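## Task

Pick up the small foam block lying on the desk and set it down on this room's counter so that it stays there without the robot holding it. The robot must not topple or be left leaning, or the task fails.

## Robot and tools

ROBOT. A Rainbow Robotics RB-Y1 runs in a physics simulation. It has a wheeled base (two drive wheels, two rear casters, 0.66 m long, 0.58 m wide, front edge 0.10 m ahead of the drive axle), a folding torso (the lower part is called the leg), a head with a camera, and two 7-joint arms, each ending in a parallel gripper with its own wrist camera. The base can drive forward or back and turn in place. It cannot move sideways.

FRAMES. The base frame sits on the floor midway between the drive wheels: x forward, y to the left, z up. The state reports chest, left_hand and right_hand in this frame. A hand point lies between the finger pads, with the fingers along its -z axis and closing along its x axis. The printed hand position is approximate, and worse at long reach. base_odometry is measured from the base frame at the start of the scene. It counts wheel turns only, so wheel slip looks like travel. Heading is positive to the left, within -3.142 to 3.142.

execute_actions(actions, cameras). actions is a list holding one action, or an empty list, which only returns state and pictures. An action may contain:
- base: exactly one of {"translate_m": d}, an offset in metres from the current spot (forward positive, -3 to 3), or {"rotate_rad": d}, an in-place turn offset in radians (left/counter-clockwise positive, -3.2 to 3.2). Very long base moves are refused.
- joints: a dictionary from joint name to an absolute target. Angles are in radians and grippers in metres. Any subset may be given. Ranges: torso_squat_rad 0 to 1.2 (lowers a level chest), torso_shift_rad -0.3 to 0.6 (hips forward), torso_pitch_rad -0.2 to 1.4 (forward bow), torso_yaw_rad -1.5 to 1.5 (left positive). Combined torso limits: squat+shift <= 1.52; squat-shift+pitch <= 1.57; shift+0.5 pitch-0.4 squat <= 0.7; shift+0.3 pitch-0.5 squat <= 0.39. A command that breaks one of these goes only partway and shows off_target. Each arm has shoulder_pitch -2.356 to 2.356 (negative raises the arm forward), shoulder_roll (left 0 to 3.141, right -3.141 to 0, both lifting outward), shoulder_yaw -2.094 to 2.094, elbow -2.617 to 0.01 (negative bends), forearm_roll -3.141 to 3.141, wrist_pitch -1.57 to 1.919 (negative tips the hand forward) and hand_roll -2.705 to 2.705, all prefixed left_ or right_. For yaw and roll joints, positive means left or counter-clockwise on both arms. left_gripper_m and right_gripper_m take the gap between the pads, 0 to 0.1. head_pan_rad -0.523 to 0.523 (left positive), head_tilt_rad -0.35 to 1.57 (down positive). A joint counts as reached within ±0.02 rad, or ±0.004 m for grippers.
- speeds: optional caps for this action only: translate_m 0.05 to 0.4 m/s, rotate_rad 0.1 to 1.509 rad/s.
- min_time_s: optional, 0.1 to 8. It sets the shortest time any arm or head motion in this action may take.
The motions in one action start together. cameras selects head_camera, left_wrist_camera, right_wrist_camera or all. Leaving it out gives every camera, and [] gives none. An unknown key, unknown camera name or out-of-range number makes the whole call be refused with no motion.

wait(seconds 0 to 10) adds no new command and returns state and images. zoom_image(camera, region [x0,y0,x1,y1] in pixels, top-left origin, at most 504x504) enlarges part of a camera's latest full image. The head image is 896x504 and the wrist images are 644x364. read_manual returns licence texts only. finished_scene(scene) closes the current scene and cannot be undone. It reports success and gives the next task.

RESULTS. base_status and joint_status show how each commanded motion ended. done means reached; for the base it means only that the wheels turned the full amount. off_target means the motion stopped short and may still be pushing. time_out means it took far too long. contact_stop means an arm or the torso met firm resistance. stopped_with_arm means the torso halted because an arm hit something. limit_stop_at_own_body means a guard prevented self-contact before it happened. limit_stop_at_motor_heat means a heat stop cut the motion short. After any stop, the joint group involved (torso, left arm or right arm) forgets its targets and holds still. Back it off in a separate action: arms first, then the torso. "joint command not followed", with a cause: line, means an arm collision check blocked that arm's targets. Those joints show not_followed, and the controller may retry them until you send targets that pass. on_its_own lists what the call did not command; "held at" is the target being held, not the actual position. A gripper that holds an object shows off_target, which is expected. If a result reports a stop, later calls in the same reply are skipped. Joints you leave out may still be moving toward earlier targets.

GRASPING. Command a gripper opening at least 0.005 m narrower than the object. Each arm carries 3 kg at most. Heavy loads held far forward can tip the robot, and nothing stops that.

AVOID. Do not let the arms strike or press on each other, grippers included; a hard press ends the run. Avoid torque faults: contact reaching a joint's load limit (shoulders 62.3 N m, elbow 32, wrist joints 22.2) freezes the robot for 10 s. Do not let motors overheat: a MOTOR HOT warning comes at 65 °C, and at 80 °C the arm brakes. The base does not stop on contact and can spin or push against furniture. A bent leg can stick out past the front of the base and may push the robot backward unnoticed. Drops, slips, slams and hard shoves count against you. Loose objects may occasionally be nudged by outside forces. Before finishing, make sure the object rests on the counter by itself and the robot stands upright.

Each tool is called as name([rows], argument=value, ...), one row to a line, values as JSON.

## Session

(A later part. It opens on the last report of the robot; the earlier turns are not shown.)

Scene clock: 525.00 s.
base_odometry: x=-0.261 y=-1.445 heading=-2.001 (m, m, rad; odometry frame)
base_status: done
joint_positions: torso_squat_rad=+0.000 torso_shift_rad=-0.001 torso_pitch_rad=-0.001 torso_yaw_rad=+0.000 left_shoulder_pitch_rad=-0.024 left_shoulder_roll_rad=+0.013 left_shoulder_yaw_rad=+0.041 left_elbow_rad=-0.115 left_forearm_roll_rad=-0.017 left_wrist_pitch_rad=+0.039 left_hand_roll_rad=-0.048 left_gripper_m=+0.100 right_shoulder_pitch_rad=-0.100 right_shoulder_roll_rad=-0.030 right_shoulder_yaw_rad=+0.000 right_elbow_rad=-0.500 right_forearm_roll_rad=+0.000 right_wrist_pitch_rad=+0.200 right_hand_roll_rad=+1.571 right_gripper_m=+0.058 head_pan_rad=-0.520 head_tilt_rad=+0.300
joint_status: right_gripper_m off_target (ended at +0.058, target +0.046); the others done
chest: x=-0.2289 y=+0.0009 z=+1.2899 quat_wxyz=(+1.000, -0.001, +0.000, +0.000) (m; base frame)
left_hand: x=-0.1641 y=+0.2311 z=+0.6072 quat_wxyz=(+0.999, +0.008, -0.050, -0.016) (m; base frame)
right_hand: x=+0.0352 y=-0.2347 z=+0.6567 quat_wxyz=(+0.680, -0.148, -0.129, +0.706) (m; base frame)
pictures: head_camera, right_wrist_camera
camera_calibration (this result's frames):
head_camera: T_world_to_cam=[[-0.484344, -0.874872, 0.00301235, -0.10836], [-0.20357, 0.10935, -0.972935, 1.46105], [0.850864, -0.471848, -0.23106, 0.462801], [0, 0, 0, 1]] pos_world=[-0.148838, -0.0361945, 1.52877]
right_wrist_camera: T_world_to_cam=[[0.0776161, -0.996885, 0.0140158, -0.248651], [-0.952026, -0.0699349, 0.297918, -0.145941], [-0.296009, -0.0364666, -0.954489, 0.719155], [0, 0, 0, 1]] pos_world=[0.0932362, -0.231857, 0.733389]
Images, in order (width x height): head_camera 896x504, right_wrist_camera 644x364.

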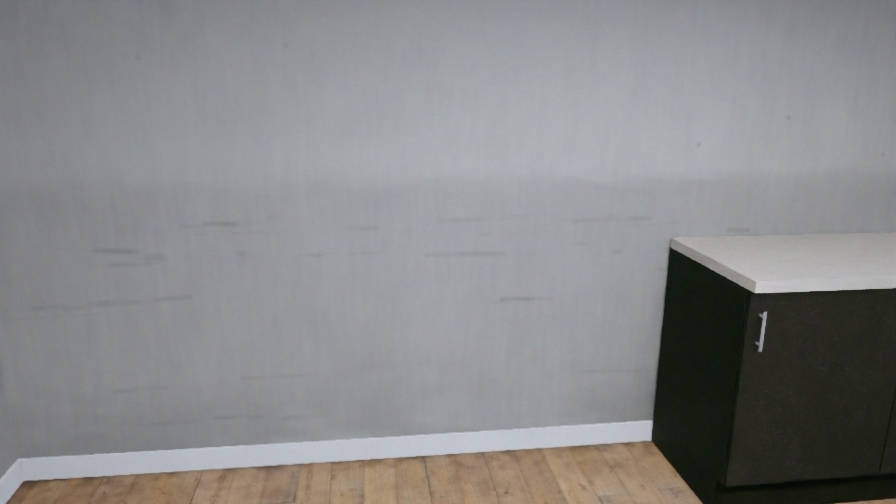

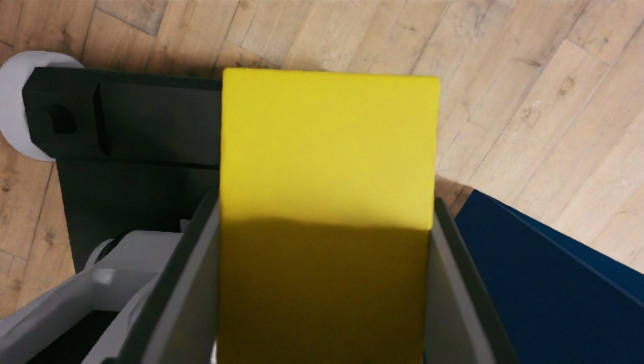

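execute_actions([
  {"base": {"rotate_rad": -1.042}, "joints": {"torso_yaw_rad": 0.4, "torso_shift_rad": 0.2, "right_shoulder_pitch_rad": -0.2, "right_elbow_rad": -0.6, "right_wrist_pitch_rad": 0.3, "right_gripper_m": 0.046, "head_pan_rad": -0.4, "head_tilt_rad": 0.48}, "min_time_s": 1.5},
], cameras=["head_camera", "right_wrist_camera"])

Scene clock: 646.93 s.
base_odometry: x=-0.261 y=-1.445 heading=-3.042 (m, m, rad; odometry frame)
base_status: done
joint_positions: torso_squat_rad=+0.000 torso_shift_rad=+0.200 torso_pitch_rad=-0.001 torso_yaw_rad=+0.400 left_shoulder_pitch_rad=-0.024 left_shoulder_roll_rad=+0.013 left_shoulder_yaw_rad=+0.041 left_elbow_rad=-0.115 left_forearm_roll_rad=-0.017 left_wrist_pitch_rad=+0.039 left_hand_roll_rad=-0.048 left_gripper_m=+0.100 right_shoulder_pitch_rad=-0.200 right_shoulder_roll_rad=-0.030 right_shoulder_yaw_rad=+0.000 right_elbow_rad=-0.600 right_forearm_roll_rad=+0.000 right_wrist_pitch_rad=+0.300 right_hand_roll_rad=+1.571 right_gripper_m=+0.058 head_pan_rad=-0.400 head_tilt_rad=+0.480
joint_status: right_gripper_m off_target (ended at +0.058, target +0.046); the others done
chest: x=-0.0892 y=+0.0009 z=+1.2760 quat_wxyz=(+0.980, -0.001, +0.000, +0.199) (m; base frame)
left_hand: x=-0.1196 y=+0.2378 z=+0.5932 quat_wxyz=(+0.982, +0.017, -0.047, +0.182) (m; base frame)
right_hand: x=+0.3207 y=-0.0685 z=+0.6853 quat_wxyz=(+0.507, -0.143, -0.196, +0.827) (m; base frame)
pictures: head_camera, right_wrist_camera
camera_calibration (this result's frames):
head_camera: T_world_to_cam=[[0.0143741, -0.999896, 0.00108519, 0.00452426], [-0.402052, -0.00677343, -0.915592, 1.37739], [0.915504, 0.0127245, -0.402108, 0.598379], [0, 0, 0, 1]] pos_world=[0.00590025, 0.00623939, 1.50174]
right_wrist_camera: T_world_to_cam=[[0.488315, -0.872369, 0.0228026, -0.234801], [-0.855728, -0.47355, 0.208518, 0.131718], [-0.171107, -0.121336, -0.977753, 0.807084], [0, 0, 0, 1]] pos_world=[0.365469, -0.0445303, 0.767017]
Images, in order (width x height): head_camera 896x504, right_wrist_camera 644x364.

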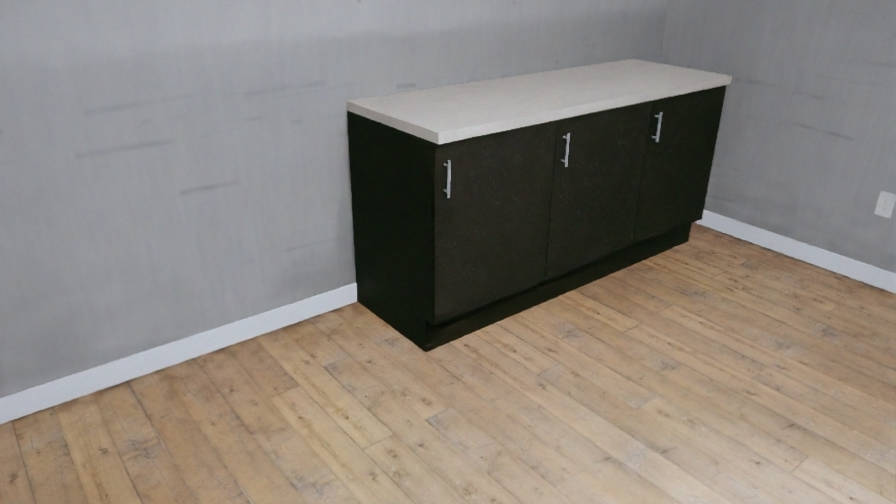

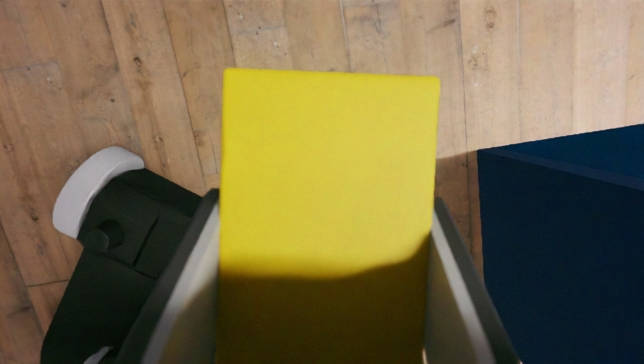

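zoom_image(camera="head_camera", region=[330, 80, 530, 370])

Region (330, 80, 530, 370) of head_camera's 896x504 image, scaled by 1.738, with more detail than that image has; it fills the left 348 columns of this view, and the rest is white.

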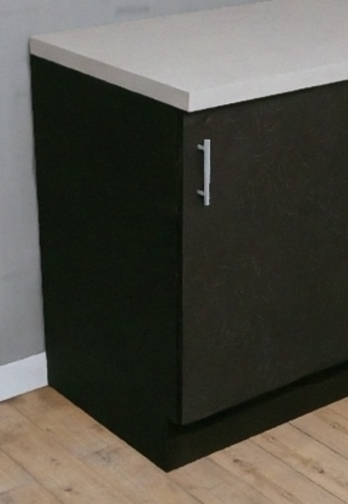

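execute_actions([
  {"base": {"translate_m": 1.97}, "joints": {"right_shoulder_pitch_rad": -0.616, "right_shoulder_roll_rad": -0.06, "right_shoulder_yaw_rad": -0.199, "right_elbow_rad": -1.324, "right_forearm_roll_rad": 0.0, "right_wrist_pitch_rad": 1.261, "right_hand_roll_rad": 1.571, "right_gripper_m": 0.046, "head_pan_rad": -0.3, "head_tilt_rad": 0.95}, "min_time_s": 3.8},
], cameras=["head_camera", "right_wrist_camera"])

Scene clock: 702.87 s.
base_odometry: x=-2.221 y=-1.640 heading=-3.043 (m, m, rad; odometry frame)
base_status: done
joint_positions: torso_squat_rad=+0.000 torso_shift_rad=+0.200 torso_pitch_rad=-0.001 torso_yaw_rad=+0.400 left_shoulder_pitch_rad=-0.024 left_shoulder_roll_rad=+0.013 left_shoulder_yaw_rad=+0.041 left_elbow_rad=-0.115 left_forearm_roll_rad=-0.017 left_wrist_pitch_rad=+0.039 left_hand_roll_rad=-0.048 left_gripper_m=+0.100 right_shoulder_pitch_rad=-0.616 right_shoulder_roll_rad=-0.060 right_shoulder_yaw_rad=-0.199 right_elbow_rad=-1.324 right_forearm_roll_rad=+0.000 right_wrist_pitch_rad=+1.261 right_hand_roll_rad=+1.571 right_gripper_m=+0.058 head_pan_rad=-0.300 head_tilt_rad=+0.950
joint_status: right_gripper_m off_target (ended at +0.058, target +0.046); the others done
chest: x=-0.0892 y=+0.0009 z=+1.2760 quat_wxyz=(+0.980, -0.001, +0.000, +0.199) (m; base frame)
left_hand: x=-0.1195 y=+0.2378 z=+0.5932 quat_wxyz=(+0.982, +0.017, -0.047, +0.182) (m; base frame)
right_hand: x=+0.5214 y=+0.0200 z=+1.0162 quat_wxyz=(+0.523, -0.177, -0.266, +0.790) (m; base frame)
pictures: head_camera, right_wrist_camera
camera_calibration (this result's frames):
head_camera: T_world_to_cam=[[0.112373, -0.993652, -0.00535352, 0.0207372], [-0.768694, -0.0835155, -0.634141, 0.937376], [0.629668, 0.0753753, -0.773199, 1.12577], [0, 0, 0, 1]] pos_world=[0.00936127, 0.0140354, 1.46499]
right_wrist_camera: T_world_to_cam=[[0.435525, -0.90016, -0.00547427, -0.206252], [-0.899081, -0.435286, 0.046688, 0.462613], [-0.0444096, -0.015412, -0.998895, 1.12906], [0, 0, 0, 1]] pos_world=[0.555895, 0.0331102, 1.10508]
Images, in order (width x height): head_camera 896x504, right_wrist_camera 644x364.

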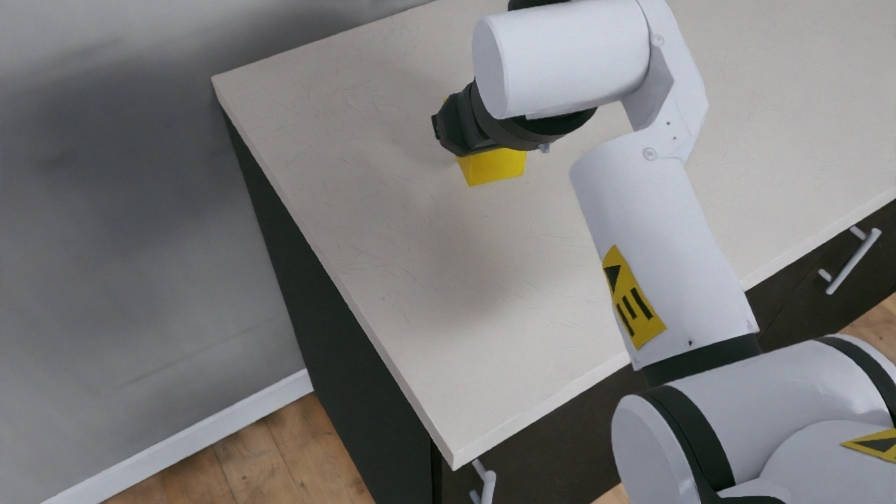

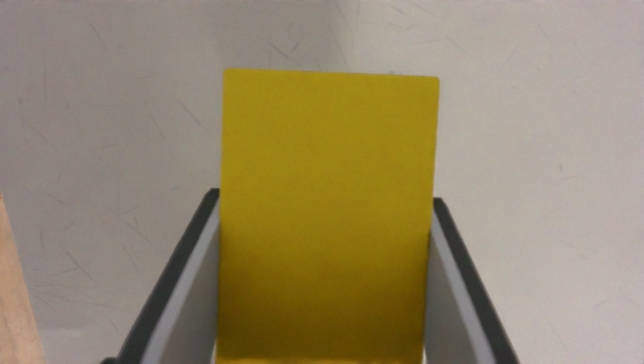

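zoom_image(camera="head_camera", region=[400, 70, 600, 220])

zoom_image(camera="right_wrist_camera", region=[0, 0, 330, 364])

zoom_image(camera="right_wrist_camera", region=[330, 0, 644, 364])

Region (400, 70, 600, 220) of head_camera's 896x504 image, scaled by 2.520, with more detail than that image has; it fills the top 378 rows of this view, and the rest is white.

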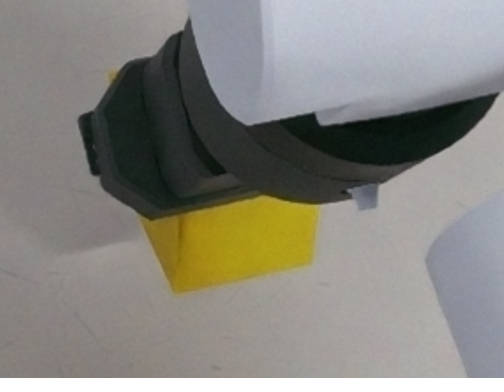

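Region (0, 0, 330, 364) of right_wrist_camera's 644x364 image, scaled by 1.385, with more detail than that image has; it fills the left 457 columns of this view, and the rest is white.

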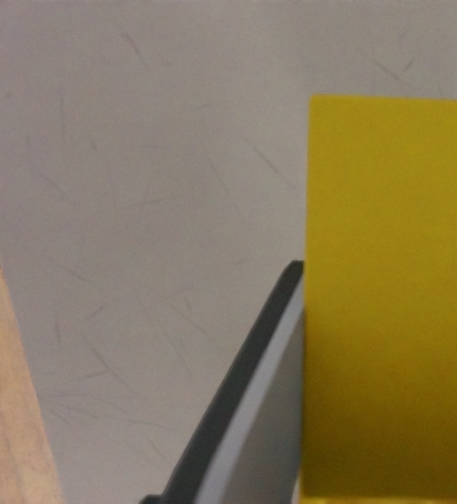

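Region (330, 0, 644, 364) of right_wrist_camera's 644x364 image, scaled by 1.385, with more detail than that image has; it fills the left 435 columns of this view, and the rest is white.

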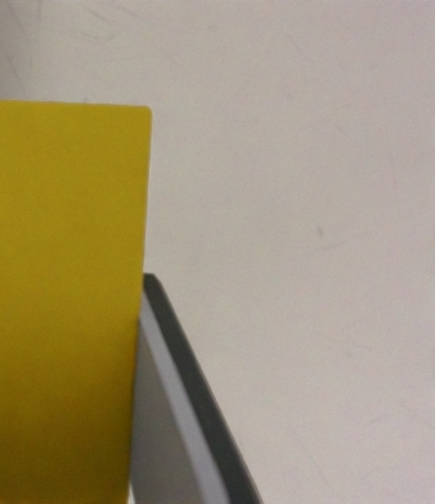

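execute_actions([
  {"joints": {"right_shoulder_pitch_rad": -0.591, "right_shoulder_roll_rad": -0.0555, "right_shoulder_yaw_rad": -0.192, "right_elbow_rad": -1.209, "right_wrist_pitch_rad": 1.121, "right_gripper_m": 0.046}},
], cameras=["head_camera", "right_wrist_camera"])

zoom_image(camera="right_wrist_camera", region=[0, 0, 330, 364])

zoom_image(camera="right_wrist_camera", region=[330, 0, 644, 364])

zoom_image(camera="head_camera", region=[400, 90, 600, 240])

Scene clock: 804.33 s.
base_odometry: x=-2.221 y=-1.640 heading=-3.043 (m, m, rad; odometry frame)
base_status: not commanded
joint_positions: torso_squat_rad=+0.000 torso_shift_rad=+0.200 torso_pitch_rad=-0.001 torso_yaw_rad=+0.400 left_shoulder_pitch_rad=-0.024 left_shoulder_roll_rad=+0.013 left_shoulder_yaw_rad=+0.041 left_elbow_rad=-0.115 left_forearm_roll_rad=-0.017 left_wrist_pitch_rad=+0.039 left_hand_roll_rad=-0.048 left_gripper_m=+0.100 right_shoulder_pitch_rad=-0.591 right_shoulder_roll_rad=-0.056 right_shoulder_yaw_rad=-0.192 right_elbow_rad=-1.209 right_forearm_roll_rad=+0.000 right_wrist_pitch_rad=+1.121 right_hand_roll_rad=+1.571 right_gripper_m=+0.058 head_pan_rad=-0.300 head_tilt_rad=+0.950
joint_status: right_gripper_m off_target (ended at +0.058, target +0.046); the others done
chest: x=-0.0892 y=+0.0009 z=+1.2760 quat_wxyz=(+0.980, -0.001, +0.000, +0.199) (m; base frame)
left_hand: x=-0.1196 y=+0.2378 z=+0.5932 quat_wxyz=(+0.982, +0.017, -0.047, +0.182) (m; base frame)
right_hand: x=+0.5219 y=+0.0195 z=+0.9767 quat_wxyz=(+0.524, -0.177, -0.266, +0.790) (m; base frame)
pictures: head_camera, right_wrist_camera
camera_calibration (this result's frames):
head_camera: T_world_to_cam=[[0.112416, -0.993647, -0.00535291, 0.0207403], [-0.768688, -0.0835489, -0.634144, 0.937379], [0.629668, 0.0754026, -0.773196, 1.12577], [0, 0, 0, 1]] pos_world=[0.00935681, 0.0140394, 1.46499]
right_wrist_camera: T_world_to_cam=[[0.434539, -0.900637, -0.00539513, -0.206734], [-0.899597, -0.434312, 0.0458006, 0.465842], [-0.0435929, -0.0150487, -0.998936, 1.08916], [0, 0, 0, 1]] pos_world=[0.556383, 0.0325186, 1.06555]
Images, in order (width x height): head_camera 896x504, right_wrist_camera 644x364.

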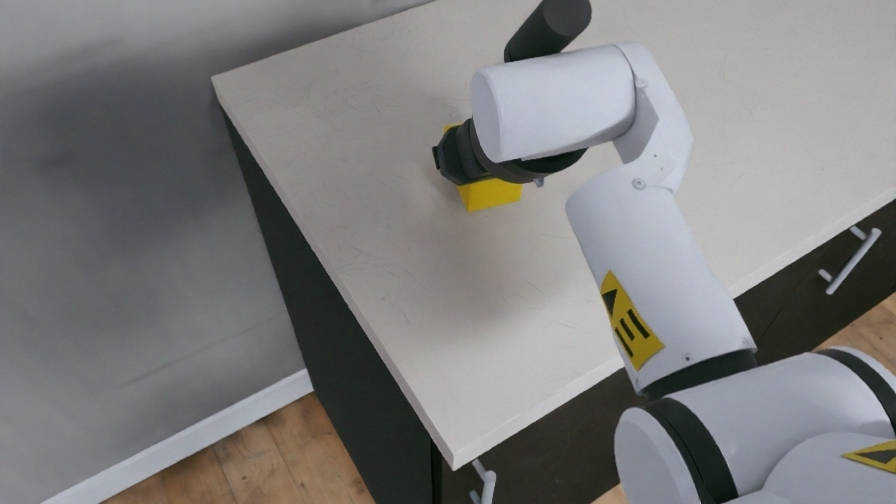

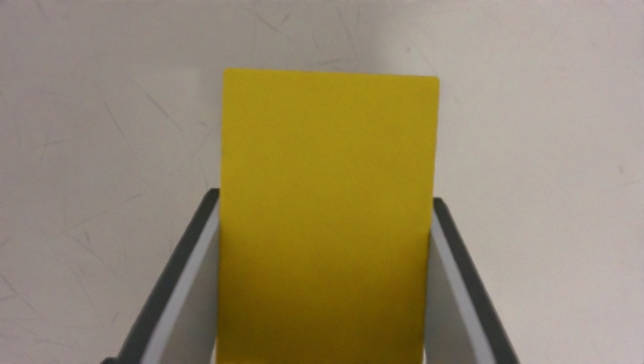

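Region (0, 0, 330, 364) of right_wrist_camera's 644x364 image, scaled by 1.385, with more detail than that image has; it fills the left 457 columns of this view, and the rest is white.

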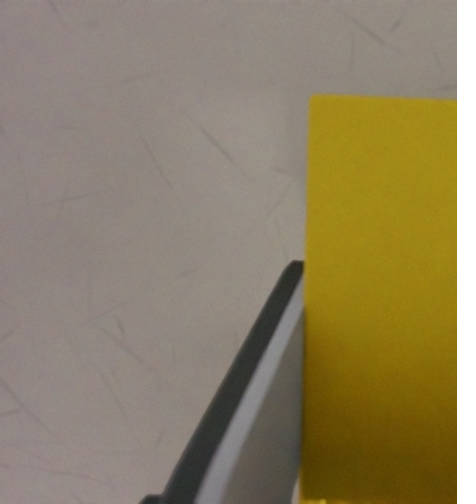

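Region (330, 0, 644, 364) of right_wrist_camera's 644x364 image, scaled by 1.385, with more detail than that image has; it fills the left 435 columns of this view, and the rest is white.

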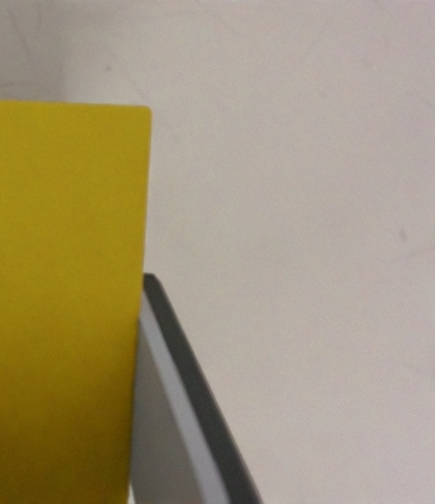

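Region (400, 90, 600, 240) of head_camera's 896x504 image, scaled by 2.520, with more detail than that image has; it fills the top 378 rows of this view, and the rest is white.

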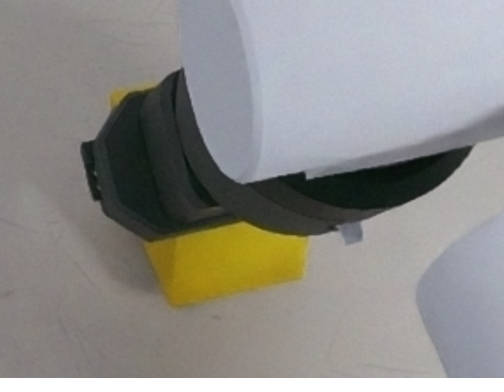

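execute_actions([
  {"joints": {"right_shoulder_pitch_rad": -0.587, "right_shoulder_roll_rad": -0.055, "right_shoulder_yaw_rad": -0.191, "right_elbow_rad": -1.157, "right_wrist_pitch_rad": 1.065, "right_gripper_m": 0.046}},
], cameras=["head_camera", "right_wrist_camera"])

zoom_image(camera="right_wrist_camera", region=[0, 0, 330, 364])

zoom_image(camera="right_wrist_camera", region=[330, 0, 644, 364])

zoom_image(camera="head_camera", region=[400, 90, 600, 240])

Scene clock: 881.50 s.
base_odometry: x=-2.221 y=-1.640 heading=-3.043 (m, m, rad; odometry frame)
base_status: not commanded
joint_positions: torso_squat_rad=+0.000 torso_shift_rad=+0.200 torso_pitch_rad=-0.001 torso_yaw_rad=+0.400 left_shoulder_pitch_rad=-0.024 left_shoulder_roll_rad=+0.013 left_shoulder_yaw_rad=+0.041 left_elbow_rad=-0.115 left_forearm_roll_rad=-0.017 left_wrist_pitch_rad=+0.039 left_hand_roll_rad=-0.048 left_gripper_m=+0.100 right_shoulder_pitch_rad=-0.587 right_shoulder_roll_rad=-0.055 right_shoulder_yaw_rad=-0.191 right_elbow_rad=-1.157 right_forearm_roll_rad=+0.000 right_wrist_pitch_rad=+1.065 right_hand_roll_rad=+1.571 right_gripper_m=+0.058 head_pan_rad=-0.300 head_tilt_rad=+0.950
joint_status: right_gripper_m off_target (ended at +0.058, target +0.046); the others done
chest: x=-0.0892 y=+0.0009 z=+1.2760 quat_wxyz=(+0.980, -0.001, +0.000, +0.199) (m; base frame)
left_hand: x=-0.1195 y=+0.2378 z=+0.5932 quat_wxyz=(+0.982, +0.017, -0.047, +0.182) (m; base frame)
right_hand: x=+0.5220 y=+0.0193 z=+0.9617 quat_wxyz=(+0.524, -0.177, -0.266, +0.790) (m; base frame)
pictures: head_camera, right_wrist_camera
camera_calibration (this result's frames):
head_camera: T_world_to_cam=[[0.112423, -0.993646, -0.00535117, 0.0207393], [-0.768677, -0.0835546, -0.634156, 0.937391], [0.62968, 0.0754073, -0.773186, 1.12576], [0, 0, 0, 1]] pos_world=[0.00934833, 0.0140401, 1.46499]
right_wrist_camera: T_world_to_cam=[[0.434321, -0.900743, -0.00522524, -0.207081], [-0.89972, -0.434091, 0.0454771, 0.46688], [-0.0432314, -0.0150504, -0.998952, 1.07407], [0, 0, 0, 1]] pos_world=[0.556434, 0.0323069, 1.05062]
Images, in order (width x height): head_camera 896x504, right_wrist_camera 644x364.

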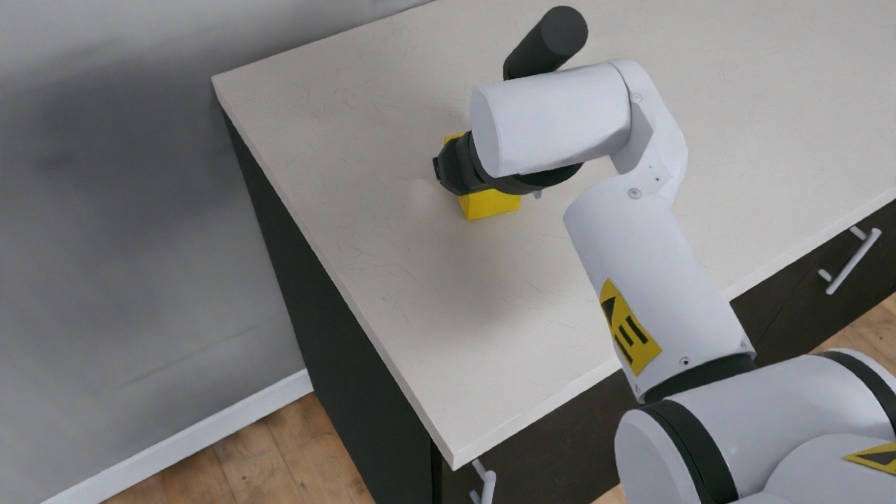

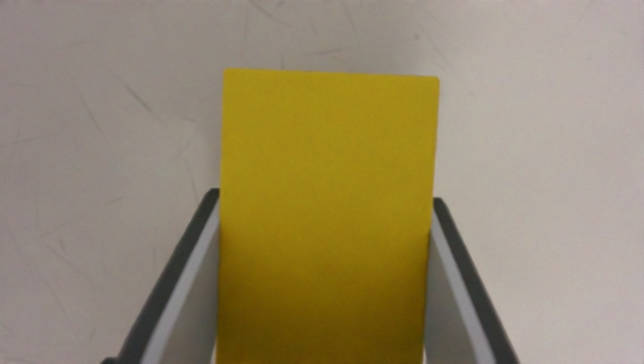

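Region (0, 0, 330, 364) of right_wrist_camera's 644x364 image, scaled by 1.385, with more detail than that image has; it fills the left 457 columns of this view, and the rest is white.

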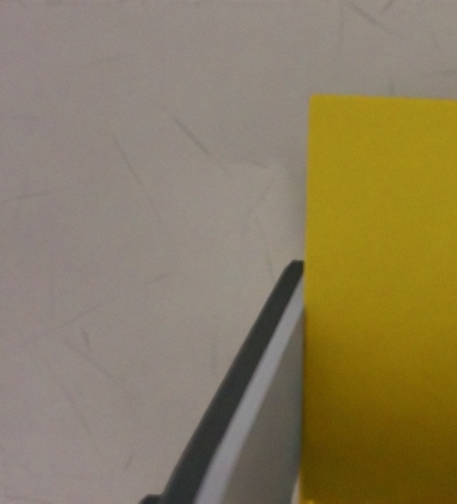

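Region (330, 0, 644, 364) of right_wrist_camera's 644x364 image, scaled by 1.385, with more detail than that image has; it fills the left 435 columns of this view, and the rest is white.

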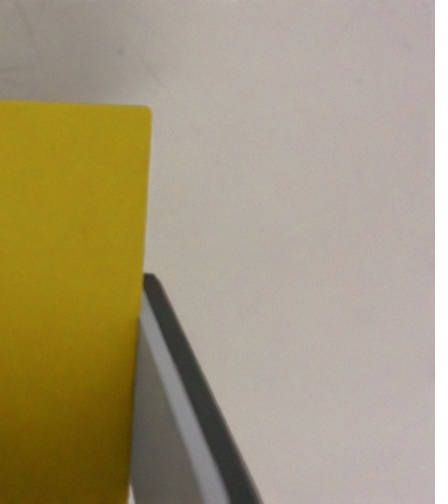

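Region (400, 90, 600, 240) of head_camera's 896x504 image, scaled by 2.520, with more detail than that image has; it fills the top 378 rows of this view, and the rest is white.

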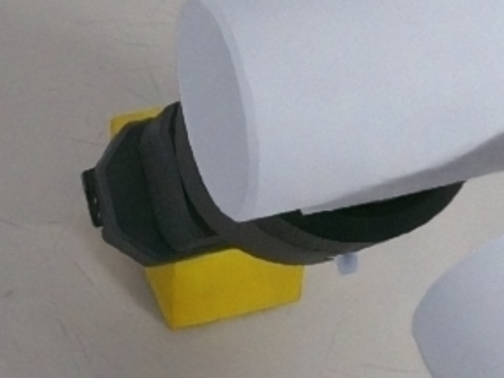

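zoom_image(camera="head_camera", region=[440, 170, 540, 235])

zoom_image(camera="right_wrist_camera", region=[170, 0, 480, 200])

Region (440, 170, 540, 235) of head_camera's 896x504 image, scaled by 5.040, with more detail than that image has; it fills the top 328 rows of this view, and the rest is white.

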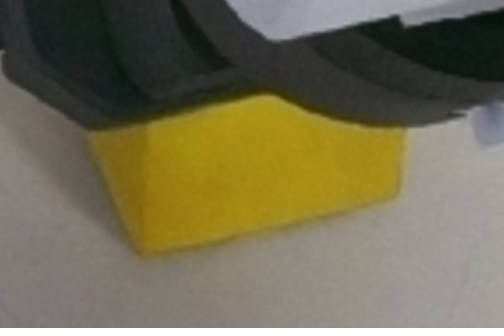

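Region (170, 0, 480, 200) of right_wrist_camera's 644x364 image, scaled by 1.626, with more detail than that image has; it fills the top 325 rows of this view, and the rest is white.

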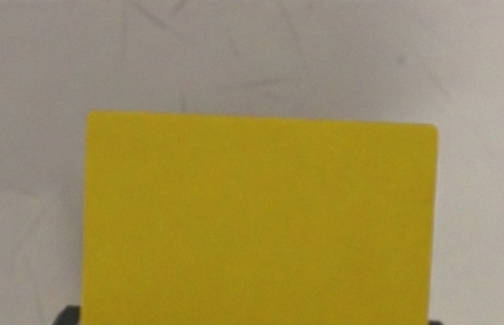

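execute_actions([
  {"joints": {"right_shoulder_pitch_rad": -0.587, "right_shoulder_roll_rad": -0.055, "right_shoulder_yaw_rad": -0.191, "right_elbow_rad": -1.134, "right_wrist_pitch_rad": 1.042, "right_gripper_m": 0.046}},
], cameras=["head_camera", "right_wrist_camera"])

execute_actions([
  {"joints": {"right_gripper_m": 0.1}},
], cameras=["head_camera", "right_wrist_camera"])

Scene clock: 939.67 s.
base_odometry: x=-2.221 y=-1.640 heading=-3.043 (m, m, rad; odometry frame)
base_status: not commanded
joint_positions: torso_squat_rad=+0.000 torso_shift_rad=+0.200 torso_pitch_rad=-0.001 torso_yaw_rad=+0.400 left_shoulder_pitch_rad=-0.024 left_shoulder_roll_rad=+0.013 left_shoulder_yaw_rad=+0.041 left_elbow_rad=-0.115 left_forearm_roll_rad=-0.017 left_wrist_pitch_rad=+0.039 left_hand_roll_rad=-0.048 left_gripper_m=+0.100 right_shoulder_pitch_rad=-0.588 right_shoulder_roll_rad=-0.055 right_shoulder_yaw_rad=-0.191 right_elbow_rad=-1.135 right_forearm_roll_rad=+0.000 right_wrist_pitch_rad=+1.042 right_hand_roll_rad=+1.571 right_gripper_m=+0.058 head_pan_rad=-0.300 head_tilt_rad=+0.950
joint_status: right_gripper_m off_target (ended at +0.058, target +0.046); the others done
chest: x=-0.0894 y=+0.0009 z=+1.2760 quat_wxyz=(+0.980, -0.001, -0.001, +0.199) (m; base frame)
left_hand: x=-0.1195 y=+0.2378 z=+0.5932 quat_wxyz=(+0.982, +0.017, -0.047, +0.182) (m; base frame)
right_hand: x=+0.5225 y=+0.0198 z=+0.9572 quat_wxyz=(+0.523, -0.178, -0.267, +0.789) (m; base frame)
pictures: head_camera, right_wrist_camera
camera_calibration (this result's frames):
head_camera: T_world_to_cam=[[0.112426, -0.993646, -0.00530255, 0.0207094], [-0.768404, -0.0835553, -0.634487, 0.93764], [0.630013, 0.0754075, -0.772915, 1.12565], [0, 0, 0, 1]] pos_world=[0.0089851, 0.0140402, 1.46506]
right_wrist_camera: T_world_to_cam=[[0.43467, -0.900577, -0.00479047, -0.207512], [-0.899685, -0.434465, 0.0424992, 0.470599], [-0.0403551, -0.0141632, -0.999085, 1.06821], [0, 0, 0, 1]] pos_world=[0.556698, 0.0327079, 1.04624]
Images, in order (width x height): head_camera 896x504, right_wrist_camera 644x364.

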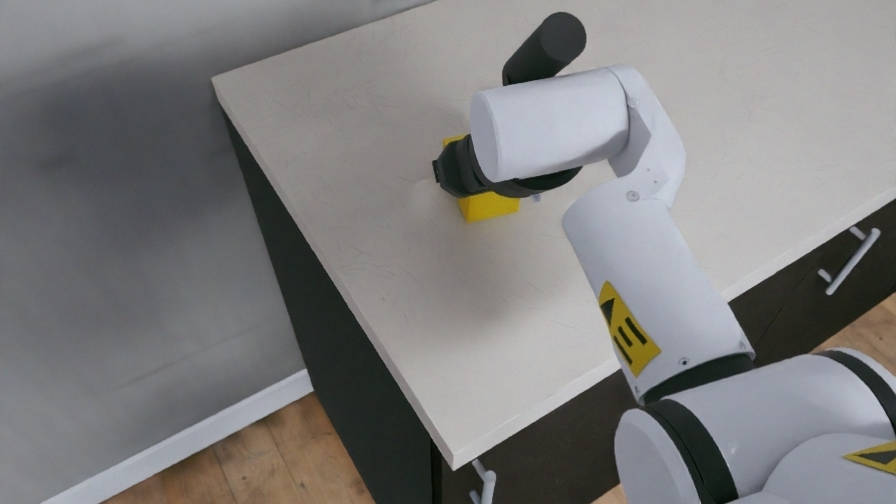

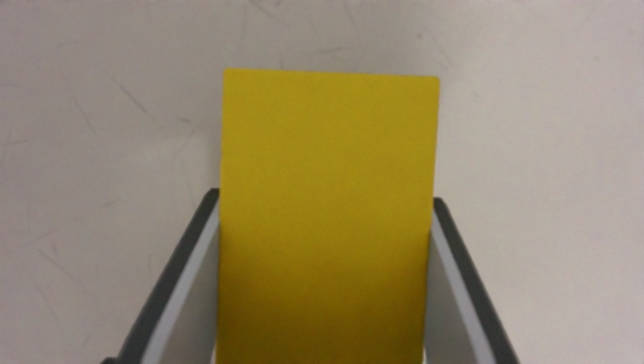

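Scene clock: 940.70 s.
base_odometry: x=-2.221 y=-1.640 heading=-3.043 (m, m, rad; odometry frame)
base_status: not commanded
joint_positions: torso_squat_rad=+0.000 torso_shift_rad=+0.200 torso_pitch_rad=-0.001 torso_yaw_rad=+0.400 left_shoulder_pitch_rad=-0.024 left_shoulder_roll_rad=+0.013 left_shoulder_yaw_rad=+0.041 left_elbow_rad=-0.115 left_forearm_roll_rad=-0.017 left_wrist_pitch_rad=+0.039 left_hand_roll_rad=-0.048 left_gripper_m=+0.100 right_shoulder_pitch_rad=-0.587 right_shoulder_roll_rad=-0.055 right_shoulder_yaw_rad=-0.191 right_elbow_rad=-1.134 right_forearm_roll_rad=+0.000 right_wrist_pitch_rad=+1.042 right_hand_roll_rad=+1.571 right_gripper_m=+0.100 head_pan_rad=-0.300 head_tilt_rad=+0.950
joint_status: all done
chest: x=-0.0893 y=+0.0009 z=+1.2760 quat_wxyz=(+0.980, -0.001, +0.000, +0.199) (m; base frame)
left_hand: x=-0.1195 y=+0.2378 z=+0.5932 quat_wxyz=(+0.982, +0.017, -0.047, +0.182) (m; base frame)
right_hand: x=+0.5221 y=+0.0194 z=+0.9562 quat_wxyz=(+0.524, -0.178, -0.266, +0.790) (m; base frame)
pictures: head_camera, right_wrist_camera
camera_calibration (this result's frames):
head_camera: T_world_to_cam=[[0.112425, -0.993646, -0.00531829, 0.0207162], [-0.768492, -0.0835551, -0.634381, 0.937576], [0.629906, 0.0754076, -0.773002, 1.12567], [0, 0, 0, 1]] pos_world=[0.00912694, 0.0140401, 1.46503]
right_wrist_camera: T_world_to_cam=[[0.434394, -0.900709, -0.00499359, -0.207332], [-0.89972, -0.434165, 0.0447643, 0.467963], [-0.0424877, -0.0149525, -0.998985, 1.06818], [0, 0, 0, 1]] pos_world=[0.556483, 0.0323992, 1.04511]
Images, in order (width x height): head_camera 896x504, right_wrist_camera 644x364.

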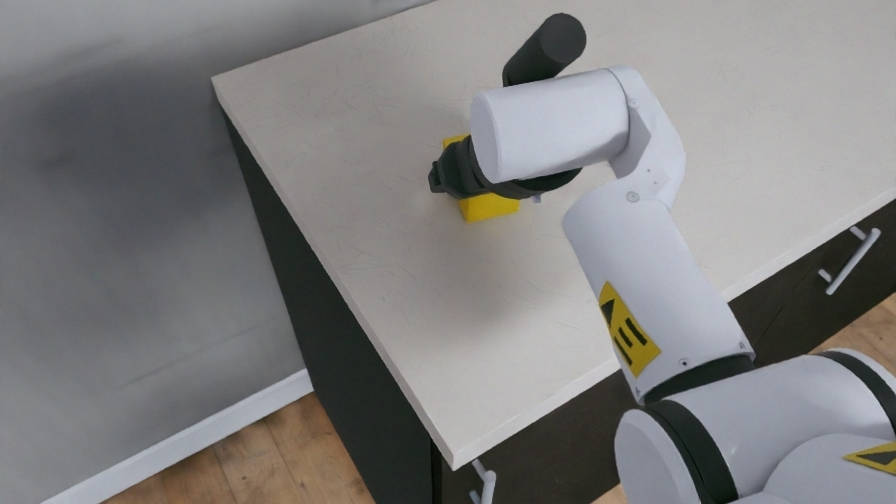

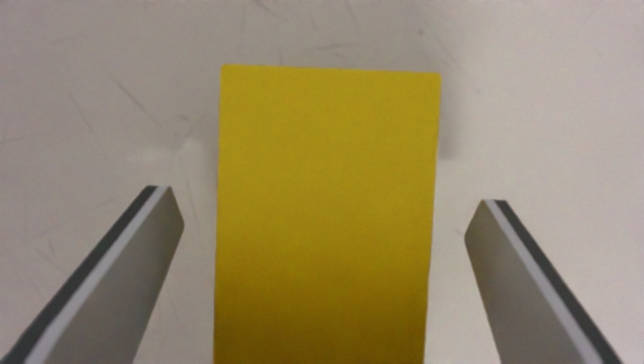

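execute_actions([
  {"joints": {"right_shoulder_pitch_rad": -0.616, "right_shoulder_roll_rad": -0.06, "right_shoulder_yaw_rad": -0.199, "right_elbow_rad": -1.324, "right_wrist_pitch_rad": 1.261}},
], cameras=["head_camera", "right_wrist_camera"])

Scene clock: 952.00 s.
base_odometry: x=-2.221 y=-1.640 heading=-3.043 (m, m, rad; odometry frame)
base_status: not commanded
joint_positions: torso_squat_rad=+0.000 torso_shift_rad=+0.200 torso_pitch_rad=-0.001 torso_yaw_rad=+0.400 left_shoulder_pitch_rad=-0.024 left_shoulder_roll_rad=+0.013 left_shoulder_yaw_rad=+0.041 left_elbow_rad=-0.115 left_forearm_roll_rad=-0.017 left_wrist_pitch_rad=+0.039 left_hand_roll_rad=-0.048 left_gripper_m=+0.100 right_shoulder_pitch_rad=-0.616 right_shoulder_roll_rad=-0.060 right_shoulder_yaw_rad=-0.199 right_elbow_rad=-1.324 right_forearm_roll_rad=+0.000 right_wrist_pitch_rad=+1.261 right_hand_roll_rad=+1.571 right_gripper_m=+0.100 head_pan_rad=-0.300 head_tilt_rad=+0.950
joint_status: all done
chest: x=-0.0893 y=+0.0009 z=+1.2760 quat_wxyz=(+0.980, -0.001, +0.000, +0.199) (m; base frame)
left_hand: x=-0.1195 y=+0.2378 z=+0.5932 quat_wxyz=(+0.982, +0.017, -0.047, +0.182) (m; base frame)
right_hand: x=+0.5213 y=+0.0200 z=+1.0165 quat_wxyz=(+0.523, -0.177, -0.266, +0.790) (m; base frame)
pictures: head_camera, right_wrist_camera
camera_calibration (this result's frames):
head_camera: T_world_to_cam=[[0.112445, -0.993644, -0.00532119, 0.0207205], [-0.768508, -0.0835703, -0.634359, 0.937555], [0.629882, 0.0754197, -0.77302, 1.12568], [0, 0, 0, 1]] pos_world=[0.00914329, 0.0140421, 1.46503]
right_wrist_camera: T_world_to_cam=[[0.435521, -0.900163, -0.00521792, -0.206511], [-0.899108, -0.435279, 0.0462269, 0.463062], [-0.043883, -0.0154413, -0.998917, 1.12909], [0, 0, 0, 1]] pos_world=[0.55583, 0.0331021, 1.10538]
Images, in order (width x height): head_camera 896x504, right_wrist_camera 644x364.

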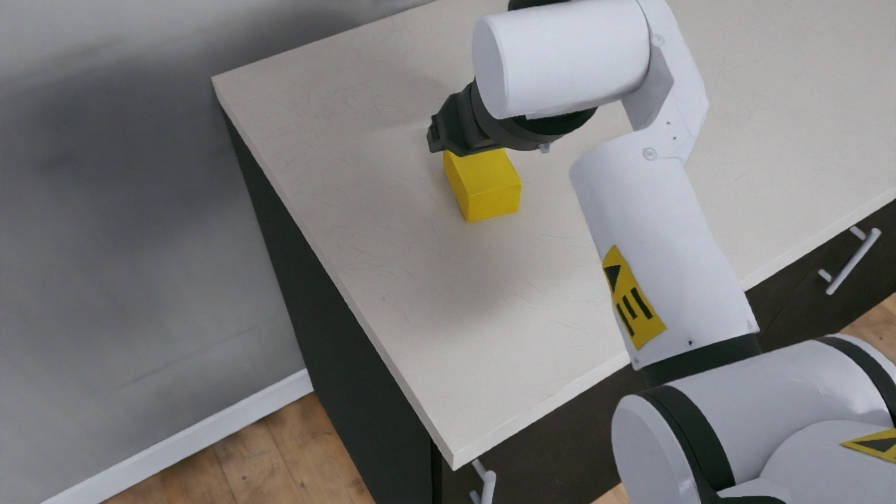

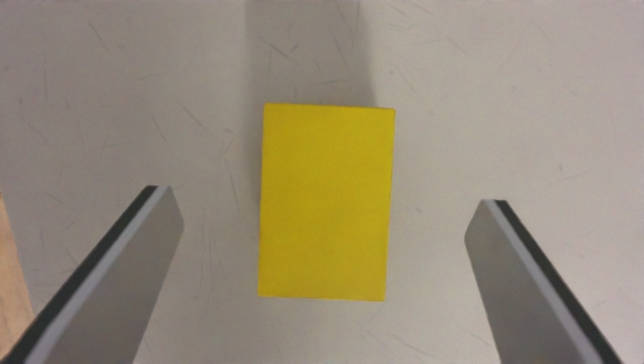

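The block is resting on the counter, clear of the gripper.

finished_scene(scene=2)

The scene is finished: the task was done.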